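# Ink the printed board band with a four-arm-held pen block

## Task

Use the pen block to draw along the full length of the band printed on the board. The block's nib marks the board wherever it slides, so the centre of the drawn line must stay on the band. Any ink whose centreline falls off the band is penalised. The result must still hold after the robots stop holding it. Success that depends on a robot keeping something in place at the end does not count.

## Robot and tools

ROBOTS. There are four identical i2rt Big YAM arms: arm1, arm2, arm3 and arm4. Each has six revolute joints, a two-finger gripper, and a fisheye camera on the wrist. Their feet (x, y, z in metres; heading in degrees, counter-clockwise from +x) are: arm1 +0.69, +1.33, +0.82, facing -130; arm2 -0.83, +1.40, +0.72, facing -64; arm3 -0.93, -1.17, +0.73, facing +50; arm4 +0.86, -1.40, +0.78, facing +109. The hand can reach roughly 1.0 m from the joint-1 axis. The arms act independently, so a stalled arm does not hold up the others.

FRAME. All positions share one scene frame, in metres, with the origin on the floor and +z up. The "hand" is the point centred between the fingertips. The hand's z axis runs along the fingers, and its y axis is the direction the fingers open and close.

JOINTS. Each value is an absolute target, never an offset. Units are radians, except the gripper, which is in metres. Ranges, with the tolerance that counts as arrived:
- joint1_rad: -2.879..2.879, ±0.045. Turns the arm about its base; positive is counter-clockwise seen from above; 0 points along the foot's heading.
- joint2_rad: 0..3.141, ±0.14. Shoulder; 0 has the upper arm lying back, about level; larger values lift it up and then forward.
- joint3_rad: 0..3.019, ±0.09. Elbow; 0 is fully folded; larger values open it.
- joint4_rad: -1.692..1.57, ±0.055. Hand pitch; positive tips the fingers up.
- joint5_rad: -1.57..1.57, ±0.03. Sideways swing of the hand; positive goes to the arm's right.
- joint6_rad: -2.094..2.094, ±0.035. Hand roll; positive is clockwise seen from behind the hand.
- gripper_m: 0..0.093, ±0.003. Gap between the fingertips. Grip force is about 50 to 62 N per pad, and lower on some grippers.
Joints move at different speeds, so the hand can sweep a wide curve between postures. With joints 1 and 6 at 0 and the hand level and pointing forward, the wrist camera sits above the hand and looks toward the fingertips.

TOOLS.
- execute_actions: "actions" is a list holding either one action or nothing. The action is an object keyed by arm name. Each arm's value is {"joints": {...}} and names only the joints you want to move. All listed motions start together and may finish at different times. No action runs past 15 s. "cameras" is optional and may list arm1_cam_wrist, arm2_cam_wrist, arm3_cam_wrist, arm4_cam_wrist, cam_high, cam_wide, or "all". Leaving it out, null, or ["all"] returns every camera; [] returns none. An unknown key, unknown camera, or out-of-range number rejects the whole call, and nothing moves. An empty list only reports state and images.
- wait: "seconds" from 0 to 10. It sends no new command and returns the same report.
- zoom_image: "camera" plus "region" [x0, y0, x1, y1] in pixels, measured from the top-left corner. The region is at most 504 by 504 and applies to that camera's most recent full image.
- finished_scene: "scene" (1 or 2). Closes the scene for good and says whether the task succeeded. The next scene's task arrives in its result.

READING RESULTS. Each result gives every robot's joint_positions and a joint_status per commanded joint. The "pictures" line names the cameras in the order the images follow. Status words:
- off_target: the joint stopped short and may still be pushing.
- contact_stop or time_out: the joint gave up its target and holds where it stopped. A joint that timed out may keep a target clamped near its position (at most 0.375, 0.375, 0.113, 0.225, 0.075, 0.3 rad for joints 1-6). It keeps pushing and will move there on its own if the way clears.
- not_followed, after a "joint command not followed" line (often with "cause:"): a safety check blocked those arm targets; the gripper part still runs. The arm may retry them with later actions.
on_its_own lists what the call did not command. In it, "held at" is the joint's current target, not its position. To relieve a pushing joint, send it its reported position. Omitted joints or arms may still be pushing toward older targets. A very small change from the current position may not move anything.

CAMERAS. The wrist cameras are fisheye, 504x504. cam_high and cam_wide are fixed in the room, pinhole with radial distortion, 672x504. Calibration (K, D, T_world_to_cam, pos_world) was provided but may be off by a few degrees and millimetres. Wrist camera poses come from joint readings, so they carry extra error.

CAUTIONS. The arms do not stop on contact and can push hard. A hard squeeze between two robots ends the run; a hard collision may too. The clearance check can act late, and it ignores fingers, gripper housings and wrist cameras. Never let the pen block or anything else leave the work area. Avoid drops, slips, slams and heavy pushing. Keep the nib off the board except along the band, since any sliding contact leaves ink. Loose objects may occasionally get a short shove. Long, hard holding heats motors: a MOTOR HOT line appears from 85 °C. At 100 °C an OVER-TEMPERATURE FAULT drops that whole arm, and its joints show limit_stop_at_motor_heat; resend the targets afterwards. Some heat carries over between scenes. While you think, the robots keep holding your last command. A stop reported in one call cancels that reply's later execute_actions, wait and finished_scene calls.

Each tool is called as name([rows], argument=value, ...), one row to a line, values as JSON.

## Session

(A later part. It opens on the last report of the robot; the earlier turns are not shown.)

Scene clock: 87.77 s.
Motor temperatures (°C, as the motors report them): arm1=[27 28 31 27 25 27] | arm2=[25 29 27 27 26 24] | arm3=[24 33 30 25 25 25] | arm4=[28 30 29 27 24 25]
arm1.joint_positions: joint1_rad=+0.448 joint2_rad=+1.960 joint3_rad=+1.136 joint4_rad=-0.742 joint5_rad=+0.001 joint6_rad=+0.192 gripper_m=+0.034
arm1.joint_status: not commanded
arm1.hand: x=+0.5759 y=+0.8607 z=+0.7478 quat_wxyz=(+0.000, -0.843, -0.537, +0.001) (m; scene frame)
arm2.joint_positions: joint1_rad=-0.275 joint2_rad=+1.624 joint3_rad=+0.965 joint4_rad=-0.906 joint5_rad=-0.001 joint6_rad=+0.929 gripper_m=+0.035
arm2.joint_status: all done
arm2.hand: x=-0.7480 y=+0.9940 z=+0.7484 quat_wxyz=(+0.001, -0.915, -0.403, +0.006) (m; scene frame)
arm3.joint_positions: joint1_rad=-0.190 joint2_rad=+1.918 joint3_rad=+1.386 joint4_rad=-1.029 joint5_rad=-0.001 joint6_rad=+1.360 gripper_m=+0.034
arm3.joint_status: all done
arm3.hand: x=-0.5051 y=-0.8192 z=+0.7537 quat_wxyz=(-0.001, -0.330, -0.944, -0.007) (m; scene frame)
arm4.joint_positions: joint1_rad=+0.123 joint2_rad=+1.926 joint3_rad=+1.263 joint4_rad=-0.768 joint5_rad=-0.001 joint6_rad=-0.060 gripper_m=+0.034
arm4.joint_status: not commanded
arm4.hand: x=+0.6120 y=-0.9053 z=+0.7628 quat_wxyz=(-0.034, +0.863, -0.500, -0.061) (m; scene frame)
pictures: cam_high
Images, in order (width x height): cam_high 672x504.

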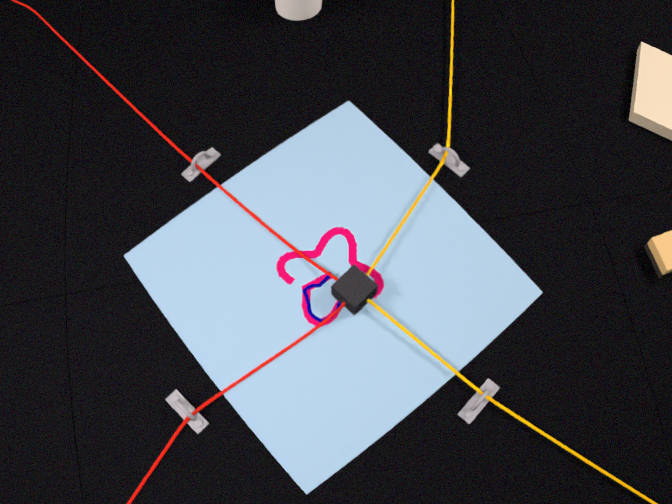

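execute_actions([
  {"arm3":{"joints":{"joint6_rad":1.455}},"arm2":{"joints":{"joint6_rad":1.125}}},
], cameras=["cam_high"])

zoom_image(camera="cam_high", region=[250, 200, 410, 350])

Scene clock: 90.27 s.
Motor temperatures (°C, as the motors report them): arm1=[27 28 31 27 25 27] | arm2=[25 29 27 27 26 24] | arm3=[24 33 30 25 25 25] | arm4=[28 30 29 27 24 25]
arm1.joint_positions: joint1_rad=+0.448 joint2_rad=+1.960 joint3_rad=+1.136 joint4_rad=-0.742 joint5_rad=+0.001 joint6_rad=+0.192 gripper_m=+0.034
arm1.joint_status: not commanded
arm1.hand: x=+0.5759 y=+0.8607 z=+0.7478 quat_wxyz=(+0.000, -0.843, -0.537, +0.001) (m; scene frame)
arm2.joint_positions: joint1_rad=-0.275 joint2_rad=+1.624 joint3_rad=+0.965 joint4_rad=-0.906 joint5_rad=-0.001 joint6_rad=+1.102 gripper_m=+0.035
arm2.joint_status: all done
arm2.hand: x=-0.7480 y=+0.9940 z=+0.7484 quat_wxyz=(+0.000, -0.947, -0.322, +0.007) (m; scene frame)
arm3.joint_positions: joint1_rad=-0.190 joint2_rad=+1.918 joint3_rad=+1.386 joint4_rad=-1.029 joint5_rad=-0.001 joint6_rad=+1.435 gripper_m=+0.034
arm3.joint_status: all done
arm3.hand: x=-0.5051 y=-0.8192 z=+0.7537 quat_wxyz=(+0.000, -0.365, -0.931, -0.007) (m; scene frame)
arm4.joint_positions: joint1_rad=+0.123 joint2_rad=+1.926 joint3_rad=+1.263 joint4_rad=-0.768 joint5_rad=-0.001 joint6_rad=-0.060 gripper_m=+0.034
arm4.joint_status: not commanded
arm4.hand: x=+0.6120 y=-0.9053 z=+0.7628 quat_wxyz=(-0.034, +0.863, -0.500, -0.061) (m; scene frame)
pictures: cam_high
Images, in order (width x height): cam_high 672x504.

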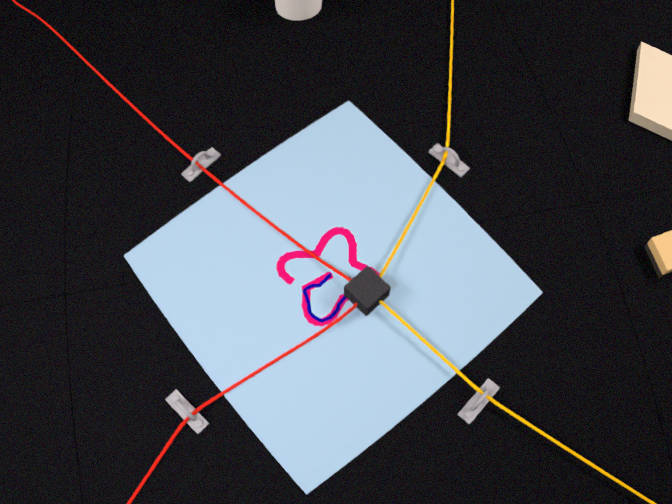

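Region (250, 200, 410, 350) of cam_high's 672x504 image, scaled by 3.150, with more detail than that image has; it fills the top 472 rows of this view, and the rest is white.

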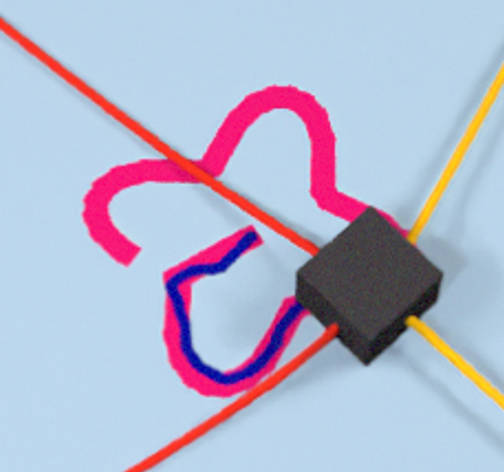

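execute_actions([
  {"arm3":{"joints":{"joint6_rad":1.59}},"arm2":{"joints":{"joint6_rad":1.175}}},
], cameras=["cam_high"])

zoom_image(camera="cam_high", region=[250, 200, 410, 350])

Scene clock: 92.97 s.
Motor temperatures (°C, as the motors report them): arm1=[27 28 31 27 25 27] | arm2=[25 29 27 27 26 24] | arm3=[24 33 30 25 25 25] | arm4=[28 30 29 27 24 25]
arm1.joint_positions: joint1_rad=+0.448 joint2_rad=+1.960 joint3_rad=+1.136 joint4_rad=-0.742 joint5_rad=+0.001 joint6_rad=+0.192 gripper_m=+0.034
arm1.joint_status: not commanded
arm1.hand: x=+0.5759 y=+0.8607 z=+0.7478 quat_wxyz=(+0.000, -0.843, -0.537, +0.001) (m; scene frame)
arm2.joint_positions: joint1_rad=-0.275 joint2_rad=+1.624 joint3_rad=+0.965 joint4_rad=-0.906 joint5_rad=-0.001 joint6_rad=+1.156 gripper_m=+0.035
arm2.joint_status: all done
arm2.hand: x=-0.7480 y=+0.9940 z=+0.7484 quat_wxyz=(+0.000, -0.955, -0.297, +0.007) (m; scene frame)
arm3.joint_positions: joint1_rad=-0.190 joint2_rad=+1.918 joint3_rad=+1.386 joint4_rad=-1.029 joint5_rad=-0.001 joint6_rad=+1.563 gripper_m=+0.034
arm3.joint_status: all done
arm3.hand: x=-0.5051 y=-0.8192 z=+0.7537 quat_wxyz=(+0.000, -0.424, -0.906, -0.007) (m; scene frame)
arm4.joint_positions: joint1_rad=+0.123 joint2_rad=+1.926 joint3_rad=+1.263 joint4_rad=-0.768 joint5_rad=-0.001 joint6_rad=-0.060 gripper_m=+0.034
arm4.joint_status: not commanded
arm4.hand: x=+0.6120 y=-0.9053 z=+0.7628 quat_wxyz=(-0.034, +0.863, -0.500, -0.061) (m; scene frame)
pictures: cam_high
Images, in order (width x height): cam_high 672x504.

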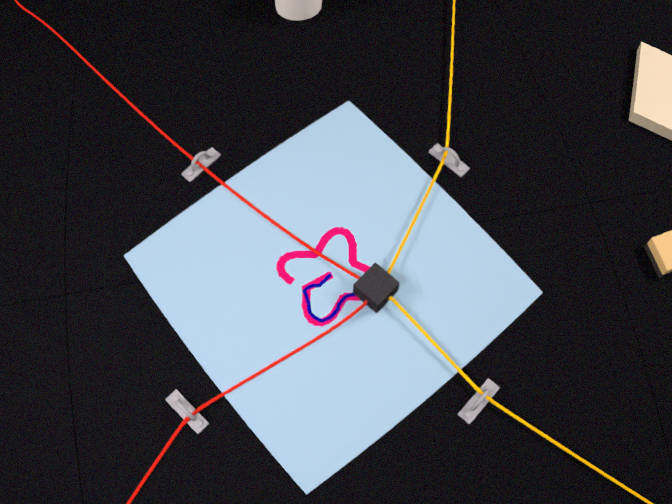

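Region (250, 200, 410, 350) of cam_high's 672x504 image, scaled by 3.150, with more detail than that image has; it fills the top 472 rows of this view, and the rest is white.

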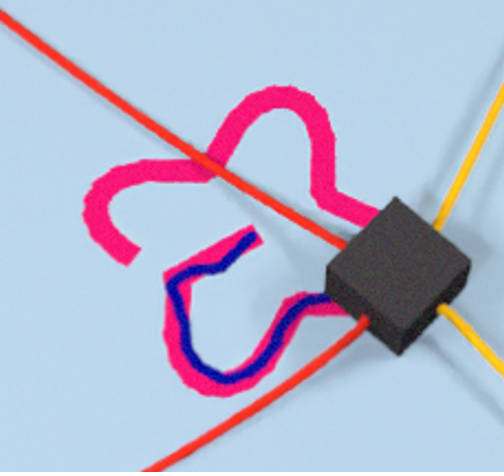

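execute_actions([
  {"arm3":{"joints":{"joint6_rad":1.735}},"arm2":{"joints":{"joint6_rad":-0.1,"joint1_rad":0.05,"joint4_rad":-0.78}},"arm4":{"joints":{"joint6_rad":0.25,"joint4_rad":-0.87}}},
], cameras=["cam_high"])

zoom_image(camera="cam_high", region=[250, 200, 410, 350])

Scene clock: 96.97 s.
Motor temperatures (°C, as the motors report them): arm1=[27 28 31 27 25 27] | arm2=[25 29 27 27 26 24] | arm3=[24 34 30 25 25 25] | arm4=[28 30 29 27 24 25]
arm1.joint_positions: joint1_rad=+0.448 joint2_rad=+1.960 joint3_rad=+1.136 joint4_rad=-0.742 joint5_rad=+0.001 joint6_rad=+0.192 gripper_m=+0.034
arm1.joint_status: not commanded
arm1.hand: x=+0.5759 y=+0.8607 z=+0.7478 quat_wxyz=(+0.000, -0.843, -0.537, +0.001) (m; scene frame)
arm2.joint_positions: joint1_rad=+0.059 joint2_rad=+1.624 joint3_rad=+0.965 joint4_rad=-0.795 joint5_rad=-0.001 joint6_rad=-0.086 gripper_m=+0.035
arm2.joint_status: all done
arm2.hand: x=-0.6058 y=+1.0178 z=+0.7480 quat_wxyz=(-0.043, -0.462, -0.885, +0.034) (m; scene frame)
arm3.joint_positions: joint1_rad=-0.190 joint2_rad=+1.918 joint3_rad=+1.386 joint4_rad=-1.029 joint5_rad=-0.001 joint6_rad=+1.710 gripper_m=+0.034
arm3.joint_status: all done
arm3.hand: x=-0.5051 y=-0.8192 z=+0.7537 quat_wxyz=(+0.000, -0.490, -0.872, -0.007) (m; scene frame)
arm4.joint_positions: joint1_rad=+0.123 joint2_rad=+1.926 joint3_rad=+1.263 joint4_rad=-0.855 joint5_rad=-0.001 joint6_rad=+0.239 gripper_m=+0.034
arm4.joint_status: all done
arm4.hand: x=+0.6214 y=-0.9244 z=+0.7608 quat_wxyz=(-0.007, +0.781, -0.624, -0.026) (m; scene frame)
pictures: cam_high
Images, in order (width x height): cam_high 672x504.

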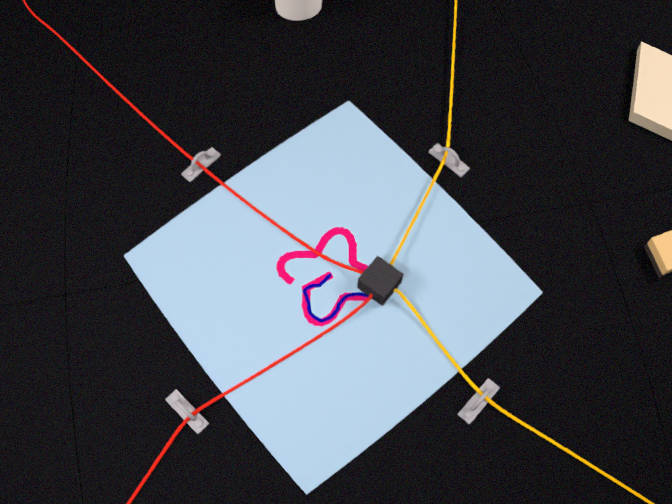

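Region (250, 200, 410, 350) of cam_high's 672x504 image, scaled by 3.150, with more detail than that image has; it fills the top 472 rows of this view, and the rest is white.

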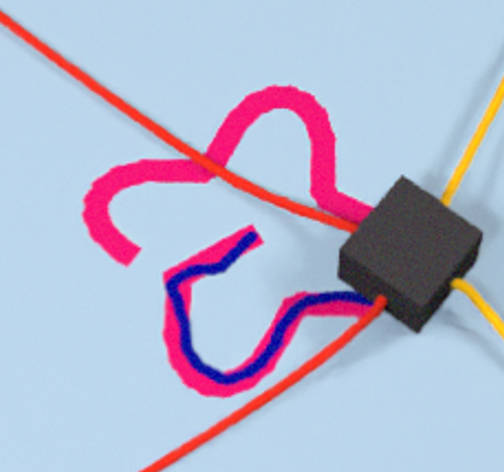

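execute_actions([
  {"arm3":{"joints":{"joint6_rad":1.795}},"arm4":{"joints":{"joint6_rad":0.54}}},
], cameras=["cam_high"])

zoom_image(camera="cam_high", region=[250, 200, 410, 350])

Scene clock: 99.47 s.
Motor temperatures (°C, as the motors report them): arm1=[27 28 31 27 25 27] | arm2=[25 29 27 27 26 24] | arm3=[24 34 31 25 25 25] | arm4=[28 30 29 27 24 25]
arm1.joint_positions: joint1_rad=+0.448 joint2_rad=+1.960 joint3_rad=+1.136 joint4_rad=-0.742 joint5_rad=+0.001 joint6_rad=+0.192 gripper_m=+0.034
arm1.joint_status: not commanded
arm1.hand: x=+0.5759 y=+0.8607 z=+0.7478 quat_wxyz=(+0.000, -0.843, -0.537, +0.001) (m; scene frame)
arm2.joint_positions: joint1_rad=+0.059 joint2_rad=+1.624 joint3_rad=+0.965 joint4_rad=-0.795 joint5_rad=-0.001 joint6_rad=-0.087 gripper_m=+0.035
arm2.joint_status: not commanded
arm2.hand: x=-0.6058 y=+1.0178 z=+0.7480 quat_wxyz=(-0.043, -0.462, -0.885, +0.034) (m; scene frame)
arm3.joint_positions: joint1_rad=-0.190 joint2_rad=+1.918 joint3_rad=+1.386 joint4_rad=-1.029 joint5_rad=-0.001 joint6_rad=+1.770 gripper_m=+0.034
arm3.joint_status: all done
arm3.hand: x=-0.5051 y=-0.8192 z=+0.7537 quat_wxyz=(+0.001, -0.516, -0.857, -0.007) (m; scene frame)
arm4.joint_positions: joint1_rad=+0.123 joint2_rad=+1.926 joint3_rad=+1.263 joint4_rad=-0.855 joint5_rad=-0.001 joint6_rad=+0.526 gripper_m=+0.034
arm4.joint_status: all done
arm4.hand: x=+0.6214 y=-0.9244 z=+0.7608 quat_wxyz=(-0.003, +0.684, -0.729, -0.027) (m; scene frame)
pictures: cam_high
Images, in order (width x height): cam_high 672x504.

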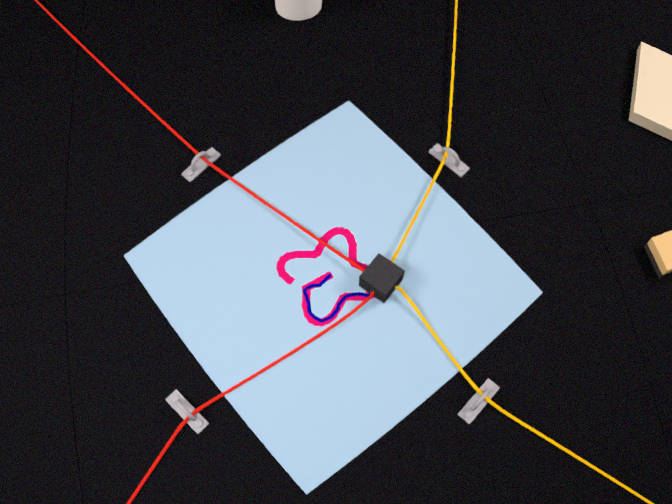

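Region (250, 200, 410, 350) of cam_high's 672x504 image, scaled by 3.150, with more detail than that image has; it fills the top 472 rows of this view, and the rest is white.

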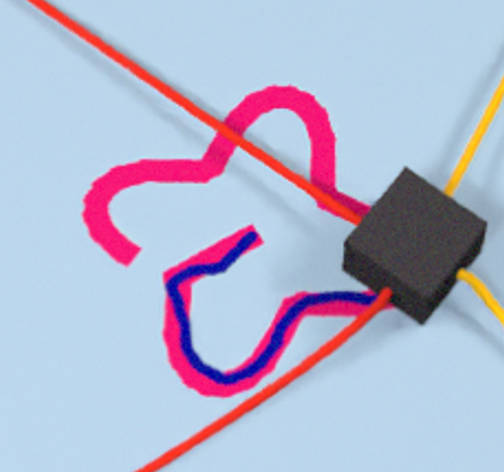

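execute_actions([
  {"arm3":{"joints":{"joint6_rad":1.835}},"arm4":{"joints":{"joint6_rad":0.66}}},
], cameras=["cam_high"])

zoom_image(camera="cam_high", region=[250, 200, 410, 350])

Scene clock: 101.87 s.
Motor temperatures (°C, as the motors report them): arm1=[27 28 31 27 25 27] | arm2=[25 29 27 27 26 24] | arm3=[24 34 31 25 25 25] | arm4=[28 31 29 27 24 25]
arm1.joint_positions: joint1_rad=+0.448 joint2_rad=+1.960 joint3_rad=+1.136 joint4_rad=-0.742 joint5_rad=+0.001 joint6_rad=+0.192 gripper_m=+0.034
arm1.joint_status: not commanded
arm1.hand: x=+0.5759 y=+0.8607 z=+0.7478 quat_wxyz=(+0.000, -0.843, -0.537, +0.001) (m; scene frame)
arm2.joint_positions: joint1_rad=+0.059 joint2_rad=+1.624 joint3_rad=+0.965 joint4_rad=-0.795 joint5_rad=-0.001 joint6_rad=-0.087 gripper_m=+0.035
arm2.joint_status: not commanded
arm2.hand: x=-0.6058 y=+1.0178 z=+0.7480 quat_wxyz=(-0.043, -0.462, -0.885, +0.034) (m; scene frame)
arm3.joint_positions: joint1_rad=-0.190 joint2_rad=+1.918 joint3_rad=+1.386 joint4_rad=-1.029 joint5_rad=-0.001 joint6_rad=+1.818 gripper_m=+0.034
arm3.joint_status: all done
arm3.hand: x=-0.5051 y=-0.8192 z=+0.7537 quat_wxyz=(+0.001, -0.536, -0.844, -0.007) (m; scene frame)
arm4.joint_positions: joint1_rad=+0.123 joint2_rad=+1.926 joint3_rad=+1.263 joint4_rad=-0.855 joint5_rad=-0.001 joint6_rad=+0.640 gripper_m=+0.034
arm4.joint_status: all done
arm4.hand: x=+0.6214 y=-0.9244 z=+0.7608 quat_wxyz=(-0.001, +0.641, -0.767, -0.027) (m; scene frame)
pictures: cam_high
Images, in order (width x height): cam_high 672x504.

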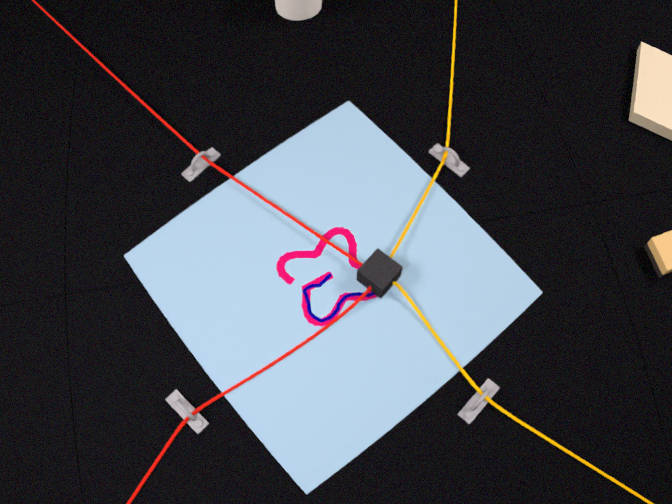

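Region (250, 200, 410, 350) of cam_high's 672x504 image, scaled by 3.150, with more detail than that image has; it fills the top 472 rows of this view, and the rest is white.

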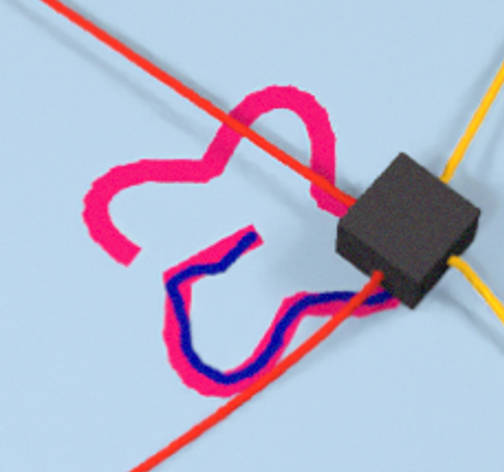

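execute_actions([
  {"arm3":{"joints":{"joint6_rad":1.3}},"arm4":{"joints":{"joint6_rad":0.95}}},
], cameras=["cam_high"])

zoom_image(camera="cam_high", region=[250, 200, 410, 350])

Scene clock: 105.33 s.
Motor temperatures (°C, as the motors report them): arm1=[27 28 31 27 25 27] | arm2=[25 29 28 27 26 24] | arm3=[24 34 31 25 25 25] | arm4=[28 31 29 27 24 25]
arm1.joint_positions: joint1_rad=+0.448 joint2_rad=+1.960 joint3_rad=+1.136 joint4_rad=-0.742 joint5_rad=+0.001 joint6_rad=+0.192 gripper_m=+0.034
arm1.joint_status: not commanded
arm1.hand: x=+0.5759 y=+0.8607 z=+0.7478 quat_wxyz=(+0.000, -0.843, -0.537, +0.001) (m; scene frame)
arm2.joint_positions: joint1_rad=+0.059 joint2_rad=+1.624 joint3_rad=+0.965 joint4_rad=-0.795 joint5_rad=-0.001 joint6_rad=-0.087 gripper_m=+0.035
arm2.joint_status: not commanded
arm2.hand: x=-0.6058 y=+1.0178 z=+0.7480 quat_wxyz=(-0.043, -0.462, -0.885, +0.034) (m; scene frame)
arm3.joint_positions: joint1_rad=-0.190 joint2_rad=+1.918 joint3_rad=+1.386 joint4_rad=-1.029 joint5_rad=-0.001 joint6_rad=+1.314 gripper_m=+0.034
arm3.joint_status: all done
arm3.hand: x=-0.5051 y=-0.8192 z=+0.7537 quat_wxyz=(-0.001, -0.309, -0.951, -0.007) (m; scene frame)
arm4.joint_positions: joint1_rad=+0.123 joint2_rad=+1.926 joint3_rad=+1.263 joint4_rad=-0.855 joint5_rad=-0.001 joint6_rad=+0.927 gripper_m=+0.034
arm4.joint_status: all done
arm4.hand: x=+0.6214 y=-0.9244 z=+0.7608 quat_wxyz=(+0.003, +0.525, -0.851, -0.027) (m; scene frame)
pictures: cam_high
Images, in order (width x height): cam_high 672x504.

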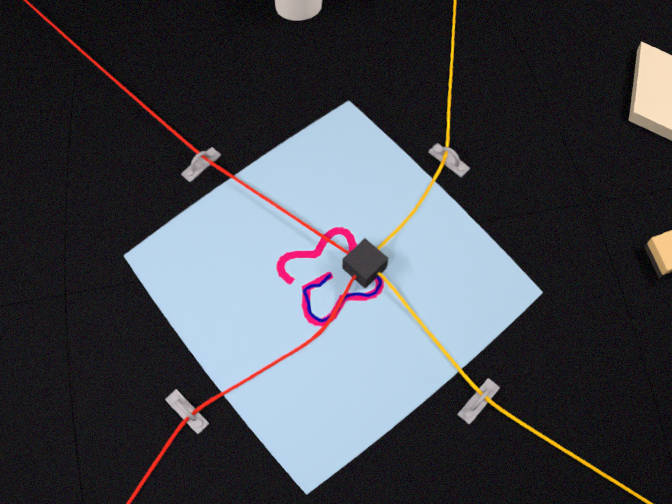

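Region (250, 200, 410, 350) of cam_high's 672x504 image, scaled by 3.150, with more detail than that image has; it fills the top 472 rows of this view, and the rest is white.

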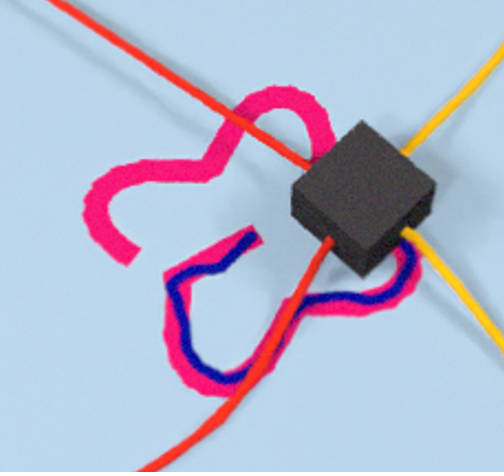

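execute_actions([
  {"arm3":{"joints":{"joint4_rad":-1.15}},"arm4":{"joints":{"joint6_rad":1.14}}},
], cameras=["cam_high"])

zoom_image(camera="cam_high", region=[250, 200, 410, 350])

Scene clock: 108.73 s.
Motor temperatures (°C, as the motors report them): arm1=[27 29 31 27 25 27] | arm2=[25 29 28 27 26 24] | arm3=[24 34 31 25 25 25] | arm4=[28 31 29 27 24 25]
arm1.joint_positions: joint1_rad=+0.448 joint2_rad=+1.960 joint3_rad=+1.136 joint4_rad=-0.742 joint5_rad=+0.001 joint6_rad=+0.192 gripper_m=+0.034
arm1.joint_status: not commanded
arm1.hand: x=+0.5759 y=+0.8607 z=+0.7478 quat_wxyz=(+0.000, -0.843, -0.537, +0.001) (m; scene frame)
arm2.joint_positions: joint1_rad=+0.059 joint2_rad=+1.624 joint3_rad=+0.965 joint4_rad=-0.795 joint5_rad=-0.001 joint6_rad=-0.087 gripper_m=+0.035
arm2.joint_status: not commanded
arm2.hand: x=-0.6058 y=+1.0178 z=+0.7480 quat_wxyz=(-0.043, -0.462, -0.885, +0.034) (m; scene frame)
arm3.joint_positions: joint1_rad=-0.190 joint2_rad=+1.918 joint3_rad=+1.386 joint4_rad=-1.139 joint5_rad=-0.001 joint6_rad=+1.314 gripper_m=+0.034
arm3.joint_status: all done
arm3.hand: x=-0.5259 y=-0.8363 z=+0.7549 quat_wxyz=(+0.029, -0.308, -0.950, +0.040) (m; scene frame)
arm4.joint_positions: joint1_rad=+0.123 joint2_rad=+1.926 joint3_rad=+1.263 joint4_rad=-0.855 joint5_rad=-0.001 joint6_rad=+1.116 gripper_m=+0.034
arm4.joint_status: all done
arm4.hand: x=+0.6214 y=-0.9244 z=+0.7608 quat_wxyz=(+0.005, +0.442, -0.897, -0.027) (m; scene frame)
pictures: cam_high
Images, in order (width x height): cam_high 672x504.

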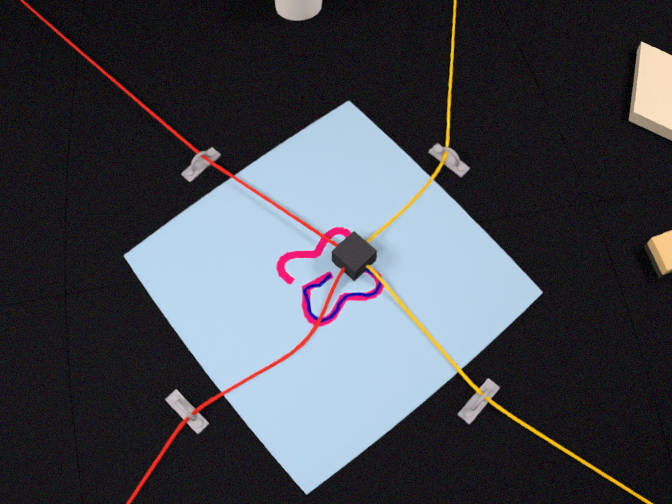

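Region (250, 200, 410, 350) of cam_high's 672x504 image, scaled by 3.150, with more detail than that image has; it fills the top 472 rows of this view, and the rest is white.

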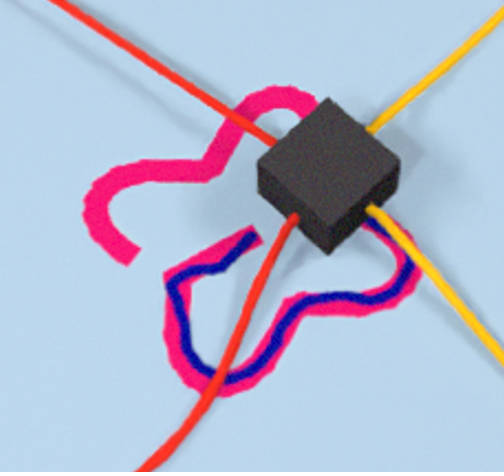

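execute_actions([
  {"arm3":{"joints":{"joint6_rad":1.51}},"arm4":{"joints":{"joint6_rad":1.19}}},
], cameras=["cam_high"])

zoom_image(camera="cam_high", region=[250, 200, 410, 350])

Scene clock: 111.40 s.
Motor temperatures (°C, as the motors report them): arm1=[27 29 31 27 25 27] | arm2=[25 29 28 27 26 24] | arm3=[24 34 31 25 25 25] | arm4=[28 31 29 27 24 25]
arm1.joint_positions: joint1_rad=+0.448 joint2_rad=+1.960 joint3_rad=+1.136 joint4_rad=-0.742 joint5_rad=+0.001 joint6_rad=+0.192 gripper_m=+0.034
arm1.joint_status: not commanded
arm1.hand: x=+0.5759 y=+0.8607 z=+0.7478 quat_wxyz=(+0.000, -0.843, -0.537, +0.001) (m; scene frame)
arm2.joint_positions: joint1_rad=+0.059 joint2_rad=+1.624 joint3_rad=+0.965 joint4_rad=-0.795 joint5_rad=-0.001 joint6_rad=-0.087 gripper_m=+0.035
arm2.joint_status: not commanded
arm2.hand: x=-0.6058 y=+1.0178 z=+0.7480 quat_wxyz=(-0.043, -0.462, -0.885, +0.034) (m; scene frame)
arm3.joint_positions: joint1_rad=-0.190 joint2_rad=+1.918 joint3_rad=+1.386 joint4_rad=-1.139 joint5_rad=-0.001 joint6_rad=+1.495 gripper_m=+0.034
arm3.joint_status: all done
arm3.hand: x=-0.5259 y=-0.8363 z=+0.7549 quat_wxyz=(+0.025, -0.393, -0.918, +0.042) (m; scene frame)
arm4.joint_positions: joint1_rad=+0.123 joint2_rad=+1.926 joint3_rad=+1.263 joint4_rad=-0.855 joint5_rad=-0.001 joint6_rad=+1.166 gripper_m=+0.034
arm4.joint_status: all done
arm4.hand: x=+0.6214 y=-0.9244 z=+0.7608 quat_wxyz=(+0.006, +0.419, -0.908, -0.027) (m; scene frame)
pictures: cam_high
Images, in order (width x height): cam_high 672x504.

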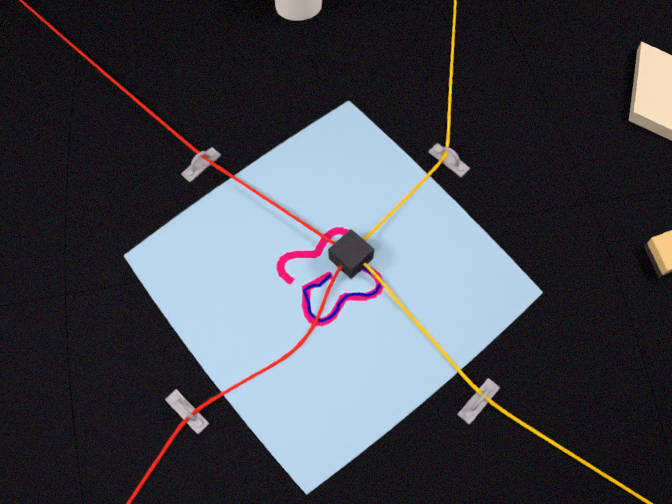

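Region (250, 200, 410, 350) of cam_high's 672x504 image, scaled by 3.150, with more detail than that image has; it fills the top 472 rows of this view, and the rest is white.

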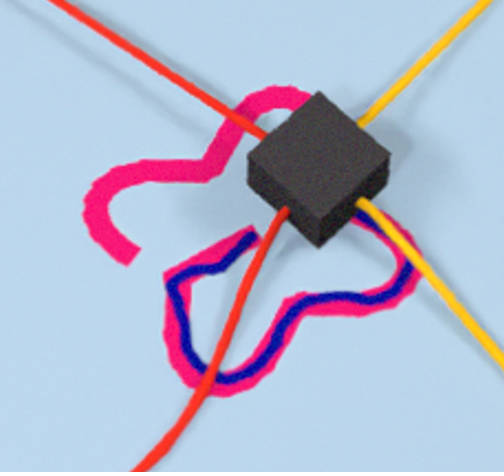

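Nib ≈(317,184). Pull arm3 alone.

execute_actions([
  {"arm3":{"joints":{"joint6_rad":1.61}}},
], cameras=["cam_high"])

zoom_image(camera="cam_high", region=[250, 200, 410, 350])

Scene clock: 113.03 s.
Motor temperatures (°C, as the motors report them): arm1=[27 29 31 27 25 27] | arm2=[25 29 28 27 26 24] | arm3=[24 34 31 25 25 25] | arm4=[28 31 29 27 24 25]
arm1.joint_positions: joint1_rad=+0.448 joint2_rad=+1.960 joint3_rad=+1.136 joint4_rad=-0.742 joint5_rad=+0.001 joint6_rad=+0.192 gripper_m=+0.034
arm1.joint_status: not commanded
arm1.hand: x=+0.5759 y=+0.8607 z=+0.7478 quat_wxyz=(+0.000, -0.843, -0.537, +0.001) (m; scene frame)
arm2.joint_positions: joint1_rad=+0.059 joint2_rad=+1.624 joint3_rad=+0.965 joint4_rad=-0.795 joint5_rad=-0.001 joint6_rad=-0.087 gripper_m=+0.035
arm2.joint_status: not commanded
arm2.hand: x=-0.6058 y=+1.0178 z=+0.7480 quat_wxyz=(-0.043, -0.462, -0.885, +0.034) (m; scene frame)
arm3.joint_positions: joint1_rad=-0.190 joint2_rad=+1.918 joint3_rad=+1.386 joint4_rad=-1.139 joint5_rad=-0.001 joint6_rad=+1.579 gripper_m=+0.034
arm3.joint_status: all done
arm3.hand: x=-0.5259 y=-0.8363 z=+0.7549 quat_wxyz=(+0.023, -0.431, -0.901, +0.043) (m; scene frame)
arm4.joint_positions: joint1_rad=+0.123 joint2_rad=+1.926 joint3_rad=+1.263 joint4_rad=-0.855 joint5_rad=-0.001 joint6_rad=+1.173 gripper_m=+0.034
arm4.joint_status: not commanded
arm4.hand: x=+0.6214 y=-0.9244 z=+0.7608 quat_wxyz=(+0.006, +0.416, -0.909, -0.027) (m; scene frame)
pictures: cam_high
Images, in order (width x height): cam_high 672x504.

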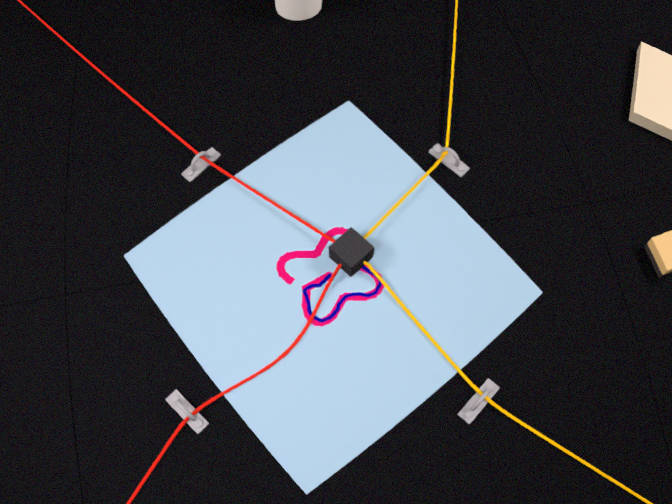

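Region (250, 200, 410, 350) of cam_high's 672x504 image, scaled by 3.150, with more detail than that image has; it fills the top 472 rows of this view, and the rest is white.

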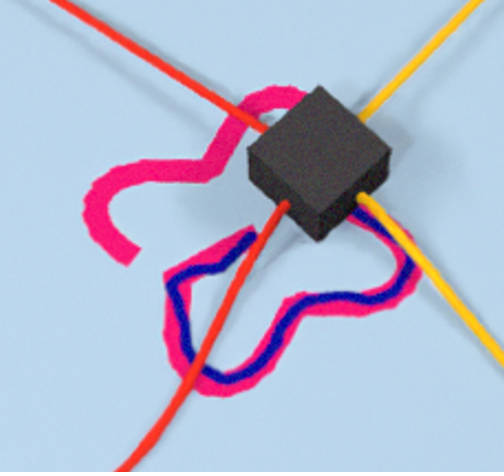

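execute_actions([
  {"arm3":{"joints":{"joint6_rad":1.755}},"arm4":{"joints":{"joint6_rad":1.27}}},
], cameras=["cam_high"])

zoom_image(camera="cam_high", region=[250, 200, 410, 350])

Scene clock: 116.37 s.
Motor temperatures (°C, as the motors report them): arm1=[27 29 31 27 25 27] | arm2=[25 30 28 27 26 24] | arm3=[24 34 31 25 25 25] | arm4=[28 31 29 27 24 25]
arm1.joint_positions: joint1_rad=+0.448 joint2_rad=+1.960 joint3_rad=+1.136 joint4_rad=-0.742 joint5_rad=+0.001 joint6_rad=+0.192 gripper_m=+0.034
arm1.joint_status: not commanded
arm1.hand: x=+0.5759 y=+0.8607 z=+0.7478 quat_wxyz=(+0.000, -0.843, -0.537, +0.001) (m; scene frame)
arm2.joint_positions: joint1_rad=+0.059 joint2_rad=+1.624 joint3_rad=+0.965 joint4_rad=-0.795 joint5_rad=-0.001 joint6_rad=-0.087 gripper_m=+0.035
arm2.joint_status: not commanded
arm2.hand: x=-0.6058 y=+1.0178 z=+0.7480 quat_wxyz=(-0.043, -0.462, -0.885, +0.034) (m; scene frame)
arm3.joint_positions: joint1_rad=-0.190 joint2_rad=+1.918 joint3_rad=+1.386 joint4_rad=-1.139 joint5_rad=-0.001 joint6_rad=+1.729 gripper_m=+0.034
arm3.joint_status: all done
arm3.hand: x=-0.5259 y=-0.8363 z=+0.7549 quat_wxyz=(+0.020, -0.497, -0.866, +0.045) (m; scene frame)
arm4.joint_positions: joint1_rad=+0.123 joint2_rad=+1.926 joint3_rad=+1.263 joint4_rad=-0.855 joint5_rad=-0.001 joint6_rad=+1.251 gripper_m=+0.034
arm4.joint_status: all done
arm4.hand: x=+0.6214 y=-0.9244 z=+0.7608 quat_wxyz=(+0.007, +0.380, -0.925, -0.026) (m; scene frame)
pictures: cam_high
Images, in order (width x height): cam_high 672x504.

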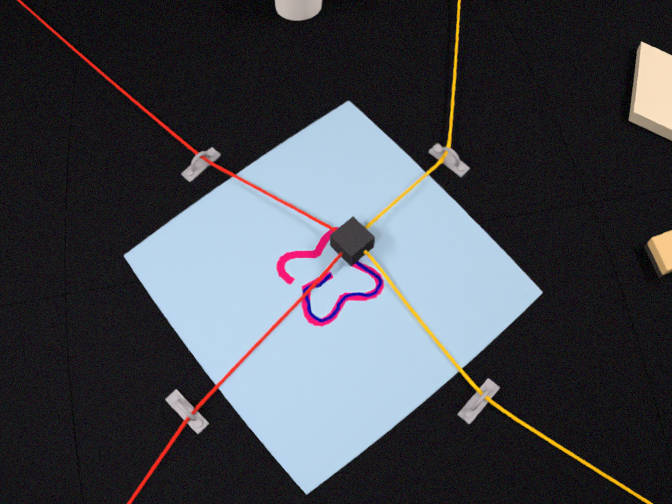

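Region (250, 200, 410, 350) of cam_high's 672x504 image, scaled by 3.150, with more detail than that image has; it fills the top 472 rows of this view, and the rest is white.

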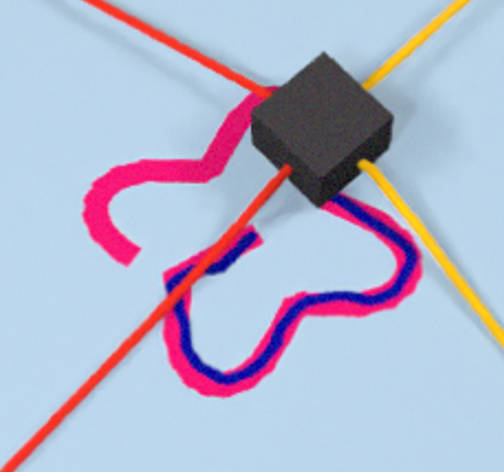

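execute_actions([
  {"arm3":{"joints":{"joint6_rad":1.83}},"arm4":{"joints":{"joint6_rad":1.39}}},
], cameras=["cam_high"])

zoom_image(camera="cam_high", region=[250, 200, 410, 350])

Scene clock: 118.53 s.
Motor temperatures (°C, as the motors report them): arm1=[27 29 31 27 25 27] | arm2=[25 30 28 27 26 24] | arm3=[24 34 31 25 25 25] | arm4=[28 31 29 27 24 25]
arm1.joint_positions: joint1_rad=+0.448 joint2_rad=+1.960 joint3_rad=+1.136 joint4_rad=-0.742 joint5_rad=+0.001 joint6_rad=+0.192 gripper_m=+0.034
arm1.joint_status: not commanded
arm1.hand: x=+0.5759 y=+0.8607 z=+0.7478 quat_wxyz=(+0.000, -0.843, -0.537, +0.001) (m; scene frame)
arm2.joint_positions: joint1_rad=+0.059 joint2_rad=+1.624 joint3_rad=+0.965 joint4_rad=-0.795 joint5_rad=-0.001 joint6_rad=-0.087 gripper_m=+0.035
arm2.joint_status: not commanded
arm2.hand: x=-0.6058 y=+1.0178 z=+0.7480 quat_wxyz=(-0.043, -0.462, -0.885, +0.034) (m; scene frame)
arm3.joint_positions: joint1_rad=-0.190 joint2_rad=+1.918 joint3_rad=+1.386 joint4_rad=-1.139 joint5_rad=-0.001 joint6_rad=+1.809 gripper_m=+0.034
arm3.joint_status: all done
arm3.hand: x=-0.5259 y=-0.8363 z=+0.7549 quat_wxyz=(+0.018, -0.531, -0.846, +0.045) (m; scene frame)
arm4.joint_positions: joint1_rad=+0.123 joint2_rad=+1.926 joint3_rad=+1.263 joint4_rad=-0.855 joint5_rad=-0.001 joint6_rad=+1.365 gripper_m=+0.034
arm4.joint_status: all done
arm4.hand: x=+0.6214 y=-0.9244 z=+0.7608 quat_wxyz=(+0.008, +0.327, -0.945, -0.026) (m; scene frame)
pictures: cam_high
Images, in order (width x height): cam_high 672x504.

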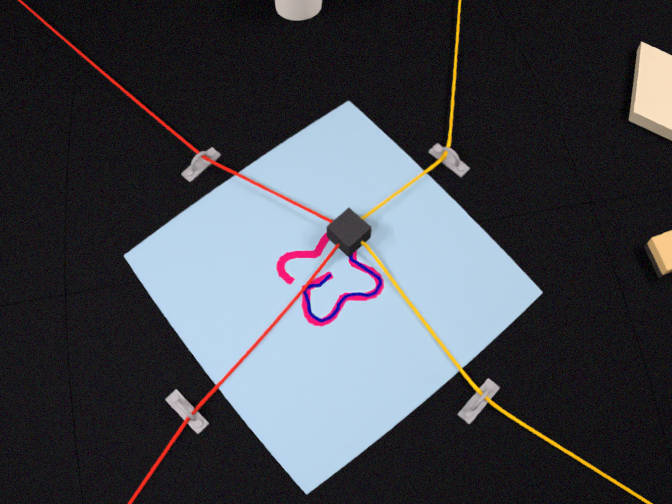

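Region (250, 200, 410, 350) of cam_high's 672x504 image, scaled by 3.150, with more detail than that image has; it fills the top 472 rows of this view, and the rest is white.

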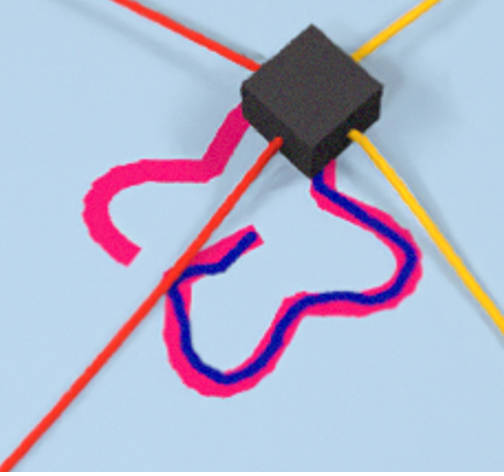

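execute_actions([
  {"arm3":{"joints":{"joint6_rad":0.2}},"arm4":{"joints":{"joint6_rad":1.535}},"arm1":{"joints":{"joint6_rad":-0.5}}},
], cameras=["cam_high","cam_wide"])

zoom_image(camera="cam_high", region=[250, 200, 410, 350])

Scene clock: 122.47 s.
Motor temperatures (°C, as the motors report them): arm1=[27 29 31 27 25 27] | arm2=[25 30 28 27 26 24] | arm3=[24 34 31 25 25 25] | arm4=[28 31 29 27 24 25]
arm1.joint_positions: joint1_rad=+0.448 joint2_rad=+1.960 joint3_rad=+1.136 joint4_rad=-0.742 joint5_rad=+0.001 joint6_rad=-0.492 gripper_m=+0.034
arm1.joint_status: all done
arm1.hand: x=+0.5759 y=+0.8607 z=+0.7478 quat_wxyz=(+0.001, -0.614, -0.789, +0.001) (m; scene frame)
arm2.joint_positions: joint1_rad=+0.059 joint2_rad=+1.624 joint3_rad=+0.965 joint4_rad=-0.795 joint5_rad=-0.001 joint6_rad=-0.087 gripper_m=+0.035
arm2.joint_status: not commanded
arm2.hand: x=-0.6058 y=+1.0178 z=+0.7480 quat_wxyz=(-0.043, -0.462, -0.885, +0.034) (m; scene frame)
arm3.joint_positions: joint1_rad=-0.190 joint2_rad=+1.918 joint3_rad=+1.386 joint4_rad=-1.139 joint5_rad=-0.001 joint6_rad=+0.214 gripper_m=+0.034
arm3.joint_status: all done
arm3.hand: x=-0.5259 y=-0.8363 z=+0.7549 quat_wxyz=(+0.045, +0.234, -0.971, +0.019) (m; scene frame)
arm4.joint_positions: joint1_rad=+0.123 joint2_rad=+1.926 joint3_rad=+1.263 joint4_rad=-0.855 joint5_rad=-0.001 joint6_rad=+1.510 gripper_m=+0.034
arm4.joint_status: all done
arm4.hand: x=+0.6214 y=-0.9244 z=+0.7608 quat_wxyz=(+0.010, +0.258, -0.966, -0.025) (m; scene frame)
pictures: cam_high, cam_wide
Images, in order (width x height): cam_high 672x504, cam_wide 672x504.

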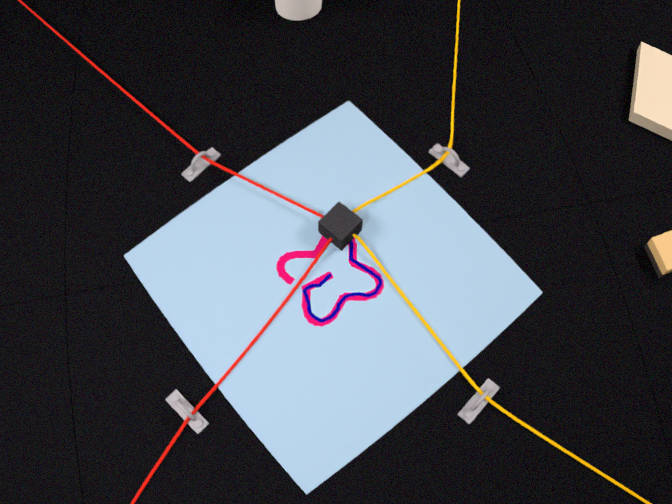

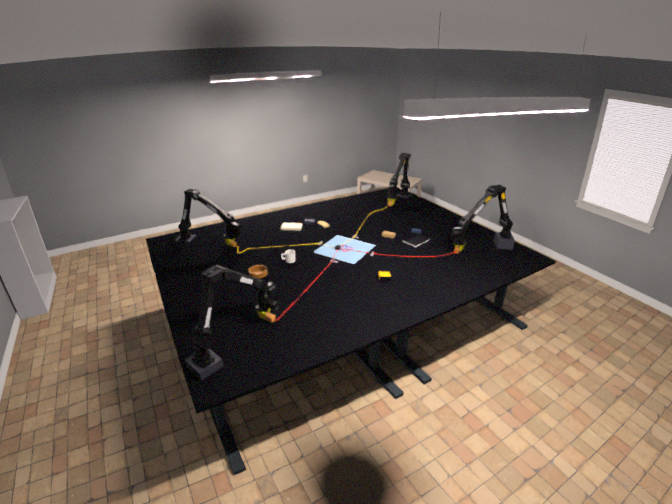

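Region (250, 200, 410, 350) of cam_high's 672x504 image, scaled by 3.150, with more detail than that image has; it fills the top 472 rows of this view, and the rest is white.

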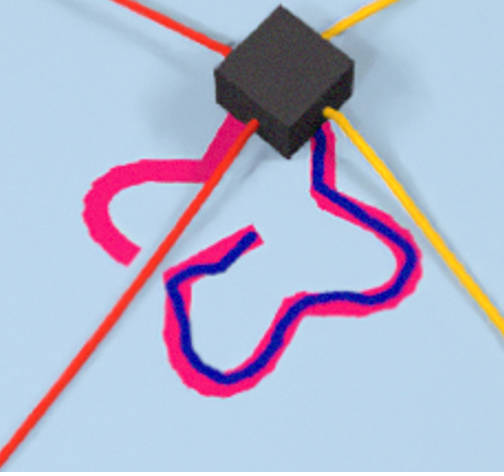

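Nib ≈(284,98). Tension rope 1.

execute_actions([
  {"arm1":{"joints":{"joint6_rad":-0.63}}},
], cameras=["cam_high"])

zoom_image(camera="cam_high", region=[250, 200, 410, 350])

Scene clock: 125.03 s.
Motor temperatures (°C, as the motors report them): arm1=[27 29 31 27 25 27] | arm2=[25 30 28 27 26 24] | arm3=[24 34 31 25 25 25] | arm4=[28 31 29 27 24 25]
arm1.joint_positions: joint1_rad=+0.448 joint2_rad=+1.960 joint3_rad=+1.136 joint4_rad=-0.742 joint5_rad=+0.001 joint6_rad=-0.618 gripper_m=+0.034
arm1.joint_status: all done
arm1.hand: x=+0.5759 y=+0.8607 z=+0.7478 quat_wxyz=(+0.001, -0.563, -0.826, +0.001) (m; scene frame)
arm2.joint_positions: joint1_rad=+0.059 joint2_rad=+1.624 joint3_rad=+0.965 joint4_rad=-0.795 joint5_rad=-0.001 joint6_rad=-0.087 gripper_m=+0.035
arm2.joint_status: not commanded
arm2.hand: x=-0.6058 y=+1.0178 z=+0.7480 quat_wxyz=(-0.043, -0.462, -0.885, +0.034) (m; scene frame)
arm3.joint_positions: joint1_rad=-0.190 joint2_rad=+1.918 joint3_rad=+1.386 joint4_rad=-1.139 joint5_rad=-0.001 joint6_rad=+0.214 gripper_m=+0.034
arm3.joint_status: not commanded
arm3.hand: x=-0.5259 y=-0.8363 z=+0.7549 quat_wxyz=(+0.045, +0.234, -0.971, +0.019) (m; scene frame)
arm4.joint_positions: joint1_rad=+0.123 joint2_rad=+1.926 joint3_rad=+1.263 joint4_rad=-0.855 joint5_rad=-0.001 joint6_rad=+1.510 gripper_m=+0.034
arm4.joint_status: not commanded
arm4.hand: x=+0.6214 y=-0.9244 z=+0.7608 quat_wxyz=(+0.010, +0.258, -0.966, -0.025) (m; scene frame)
pictures: cam_high
Images, in order (width x height): cam_high 672x504.

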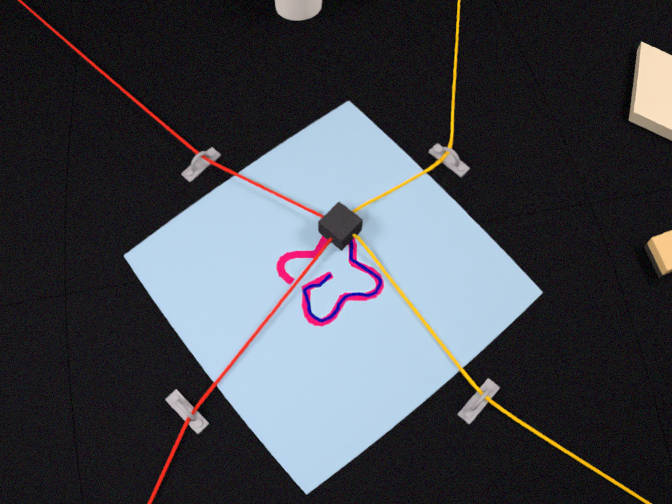

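Region (250, 200, 410, 350) of cam_high's 672x504 image, scaled by 3.150, with more detail than that image has; it fills the top 472 rows of this view, and the rest is white.

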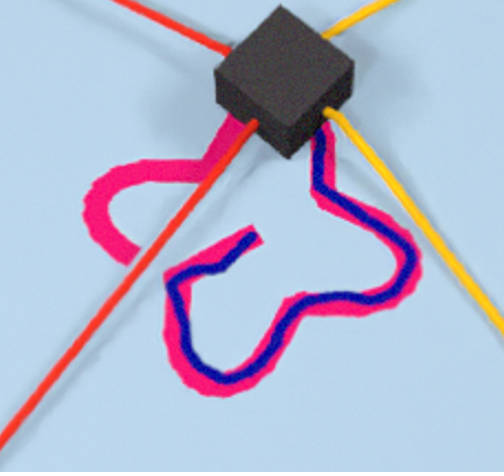

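execute_actions([
  {"arm1":{"joints":{"joint6_rad":-0.765}},"arm4":{"joints":{"joint6_rad":1.62}}},
], cameras=["cam_high"])

zoom_image(camera="cam_high", region=[250, 200, 410, 350])

Scene clock: 130.23 s.
Motor temperatures (°C, as the motors report them): arm1=[27 29 31 27 25 27] | arm2=[25 30 28 27 26 24] | arm3=[24 35 31 25 25 25] | arm4=[28 31 29 27 24 25]
arm1.joint_positions: joint1_rad=+0.448 joint2_rad=+1.960 joint3_rad=+1.136 joint4_rad=-0.742 joint5_rad=+0.001 joint6_rad=-0.750 gripper_m=+0.034
arm1.joint_status: all done
arm1.hand: x=+0.5759 y=+0.8607 z=+0.7478 quat_wxyz=(+0.001, -0.508, -0.862, +0.001) (m; scene frame)
arm2.joint_positions: joint1_rad=+0.059 joint2_rad=+1.624 joint3_rad=+0.965 joint4_rad=-0.795 joint5_rad=-0.001 joint6_rad=-0.087 gripper_m=+0.035
arm2.joint_status: not commanded
arm2.hand: x=-0.6058 y=+1.0178 z=+0.7480 quat_wxyz=(-0.043, -0.462, -0.885, +0.034) (m; scene frame)
arm3.joint_positions: joint1_rad=-0.190 joint2_rad=+1.918 joint3_rad=+1.386 joint4_rad=-1.139 joint5_rad=-0.001 joint6_rad=+0.214 gripper_m=+0.034
arm3.joint_status: not commanded
arm3.hand: x=-0.5259 y=-0.8363 z=+0.7549 quat_wxyz=(+0.045, +0.234, -0.971, +0.019) (m; scene frame)
arm4.joint_positions: joint1_rad=+0.123 joint2_rad=+1.926 joint3_rad=+1.263 joint4_rad=-0.855 joint5_rad=-0.001 joint6_rad=+1.602 gripper_m=+0.034
arm4.joint_status: all done
arm4.hand: x=+0.6214 y=-0.9244 z=+0.7608 quat_wxyz=(+0.011, +0.213, -0.977, -0.025) (m; scene frame)
pictures: cam_high
Images, in order (width x height): cam_high 672x504.

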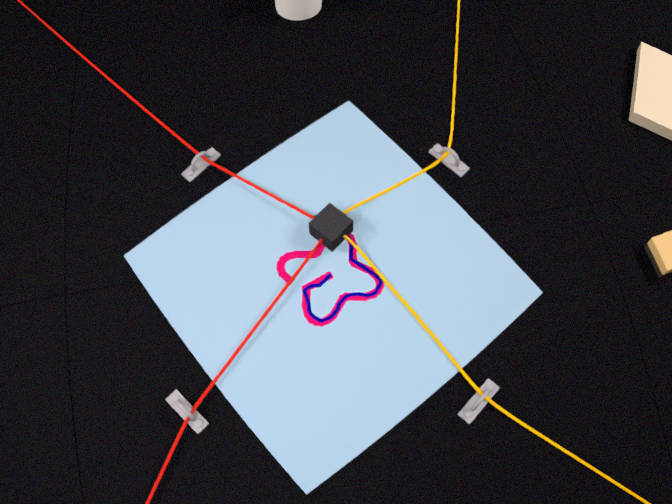

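Region (250, 200, 410, 350) of cam_high's 672x504 image, scaled by 3.150, with more detail than that image has; it fills the top 472 rows of this view, and the rest is white.

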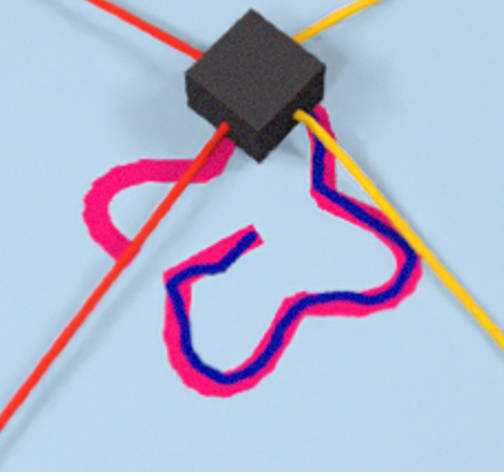

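execute_actions([
  {"arm1":{"joints":{"joint6_rad":-0.99}},"arm4":{"joints":{"joint6_rad":1.55}}},
], cameras=["cam_high"])

zoom_image(camera="cam_high", region=[250, 200, 410, 350])

Scene clock: 139.90 s.
Motor temperatures (°C, as the motors report them): arm1=[27 29 31 27 25 27] | arm2=[25 30 28 27 26 24] | arm3=[24 35 31 25 25 25] | arm4=[28 31 29 27 24 25]
arm1.joint_positions: joint1_rad=+0.448 joint2_rad=+1.960 joint3_rad=+1.136 joint4_rad=-0.742 joint5_rad=+0.001 joint6_rad=-0.971 gripper_m=+0.034
arm1.joint_status: all done
arm1.hand: x=+0.5759 y=+0.8607 z=+0.7478 quat_wxyz=(+0.001, -0.409, -0.912, +0.001) (m; scene frame)
arm2.joint_positions: joint1_rad=+0.059 joint2_rad=+1.624 joint3_rad=+0.965 joint4_rad=-0.795 joint5_rad=-0.001 joint6_rad=-0.087 gripper_m=+0.035
arm2.joint_status: not commanded
arm2.hand: x=-0.6058 y=+1.0178 z=+0.7480 quat_wxyz=(-0.043, -0.462, -0.885, +0.034) (m; scene frame)
arm3.joint_positions: joint1_rad=-0.190 joint2_rad=+1.918 joint3_rad=+1.386 joint4_rad=-1.139 joint5_rad=-0.001 joint6_rad=+0.214 gripper_m=+0.034
arm3.joint_status: not commanded
arm3.hand: x=-0.5259 y=-0.8363 z=+0.7549 quat_wxyz=(+0.045, +0.234, -0.971, +0.019) (m; scene frame)
arm4.joint_positions: joint1_rad=+0.123 joint2_rad=+1.926 joint3_rad=+1.263 joint4_rad=-0.855 joint5_rad=-0.001 joint6_rad=+1.560 gripper_m=+0.034
arm4.joint_status: all done
arm4.hand: x=+0.6214 y=-0.9244 z=+0.7608 quat_wxyz=(+0.011, +0.234, -0.972, -0.025) (m; scene frame)
pictures: cam_high
Images, in order (width x height): cam_high 672x504.

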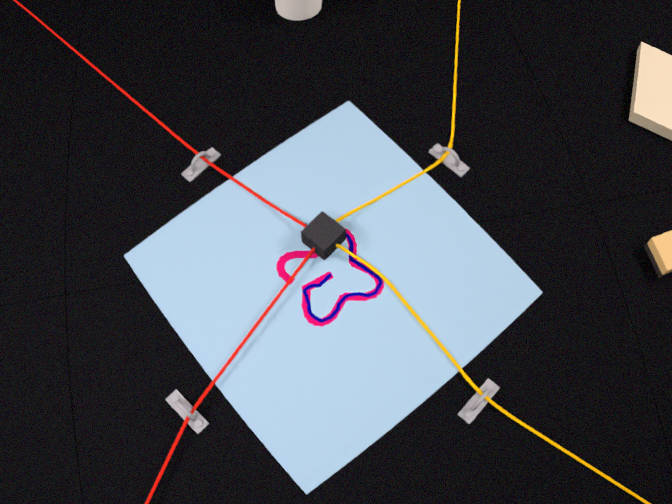

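Region (250, 200, 410, 350) of cam_high's 672x504 image, scaled by 3.150, with more detail than that image has; it fills the top 472 rows of this view, and the rest is white.

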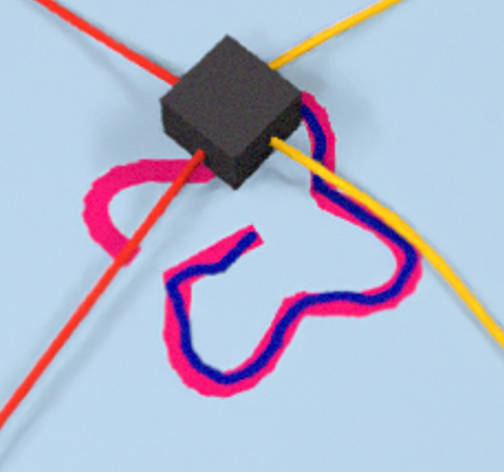

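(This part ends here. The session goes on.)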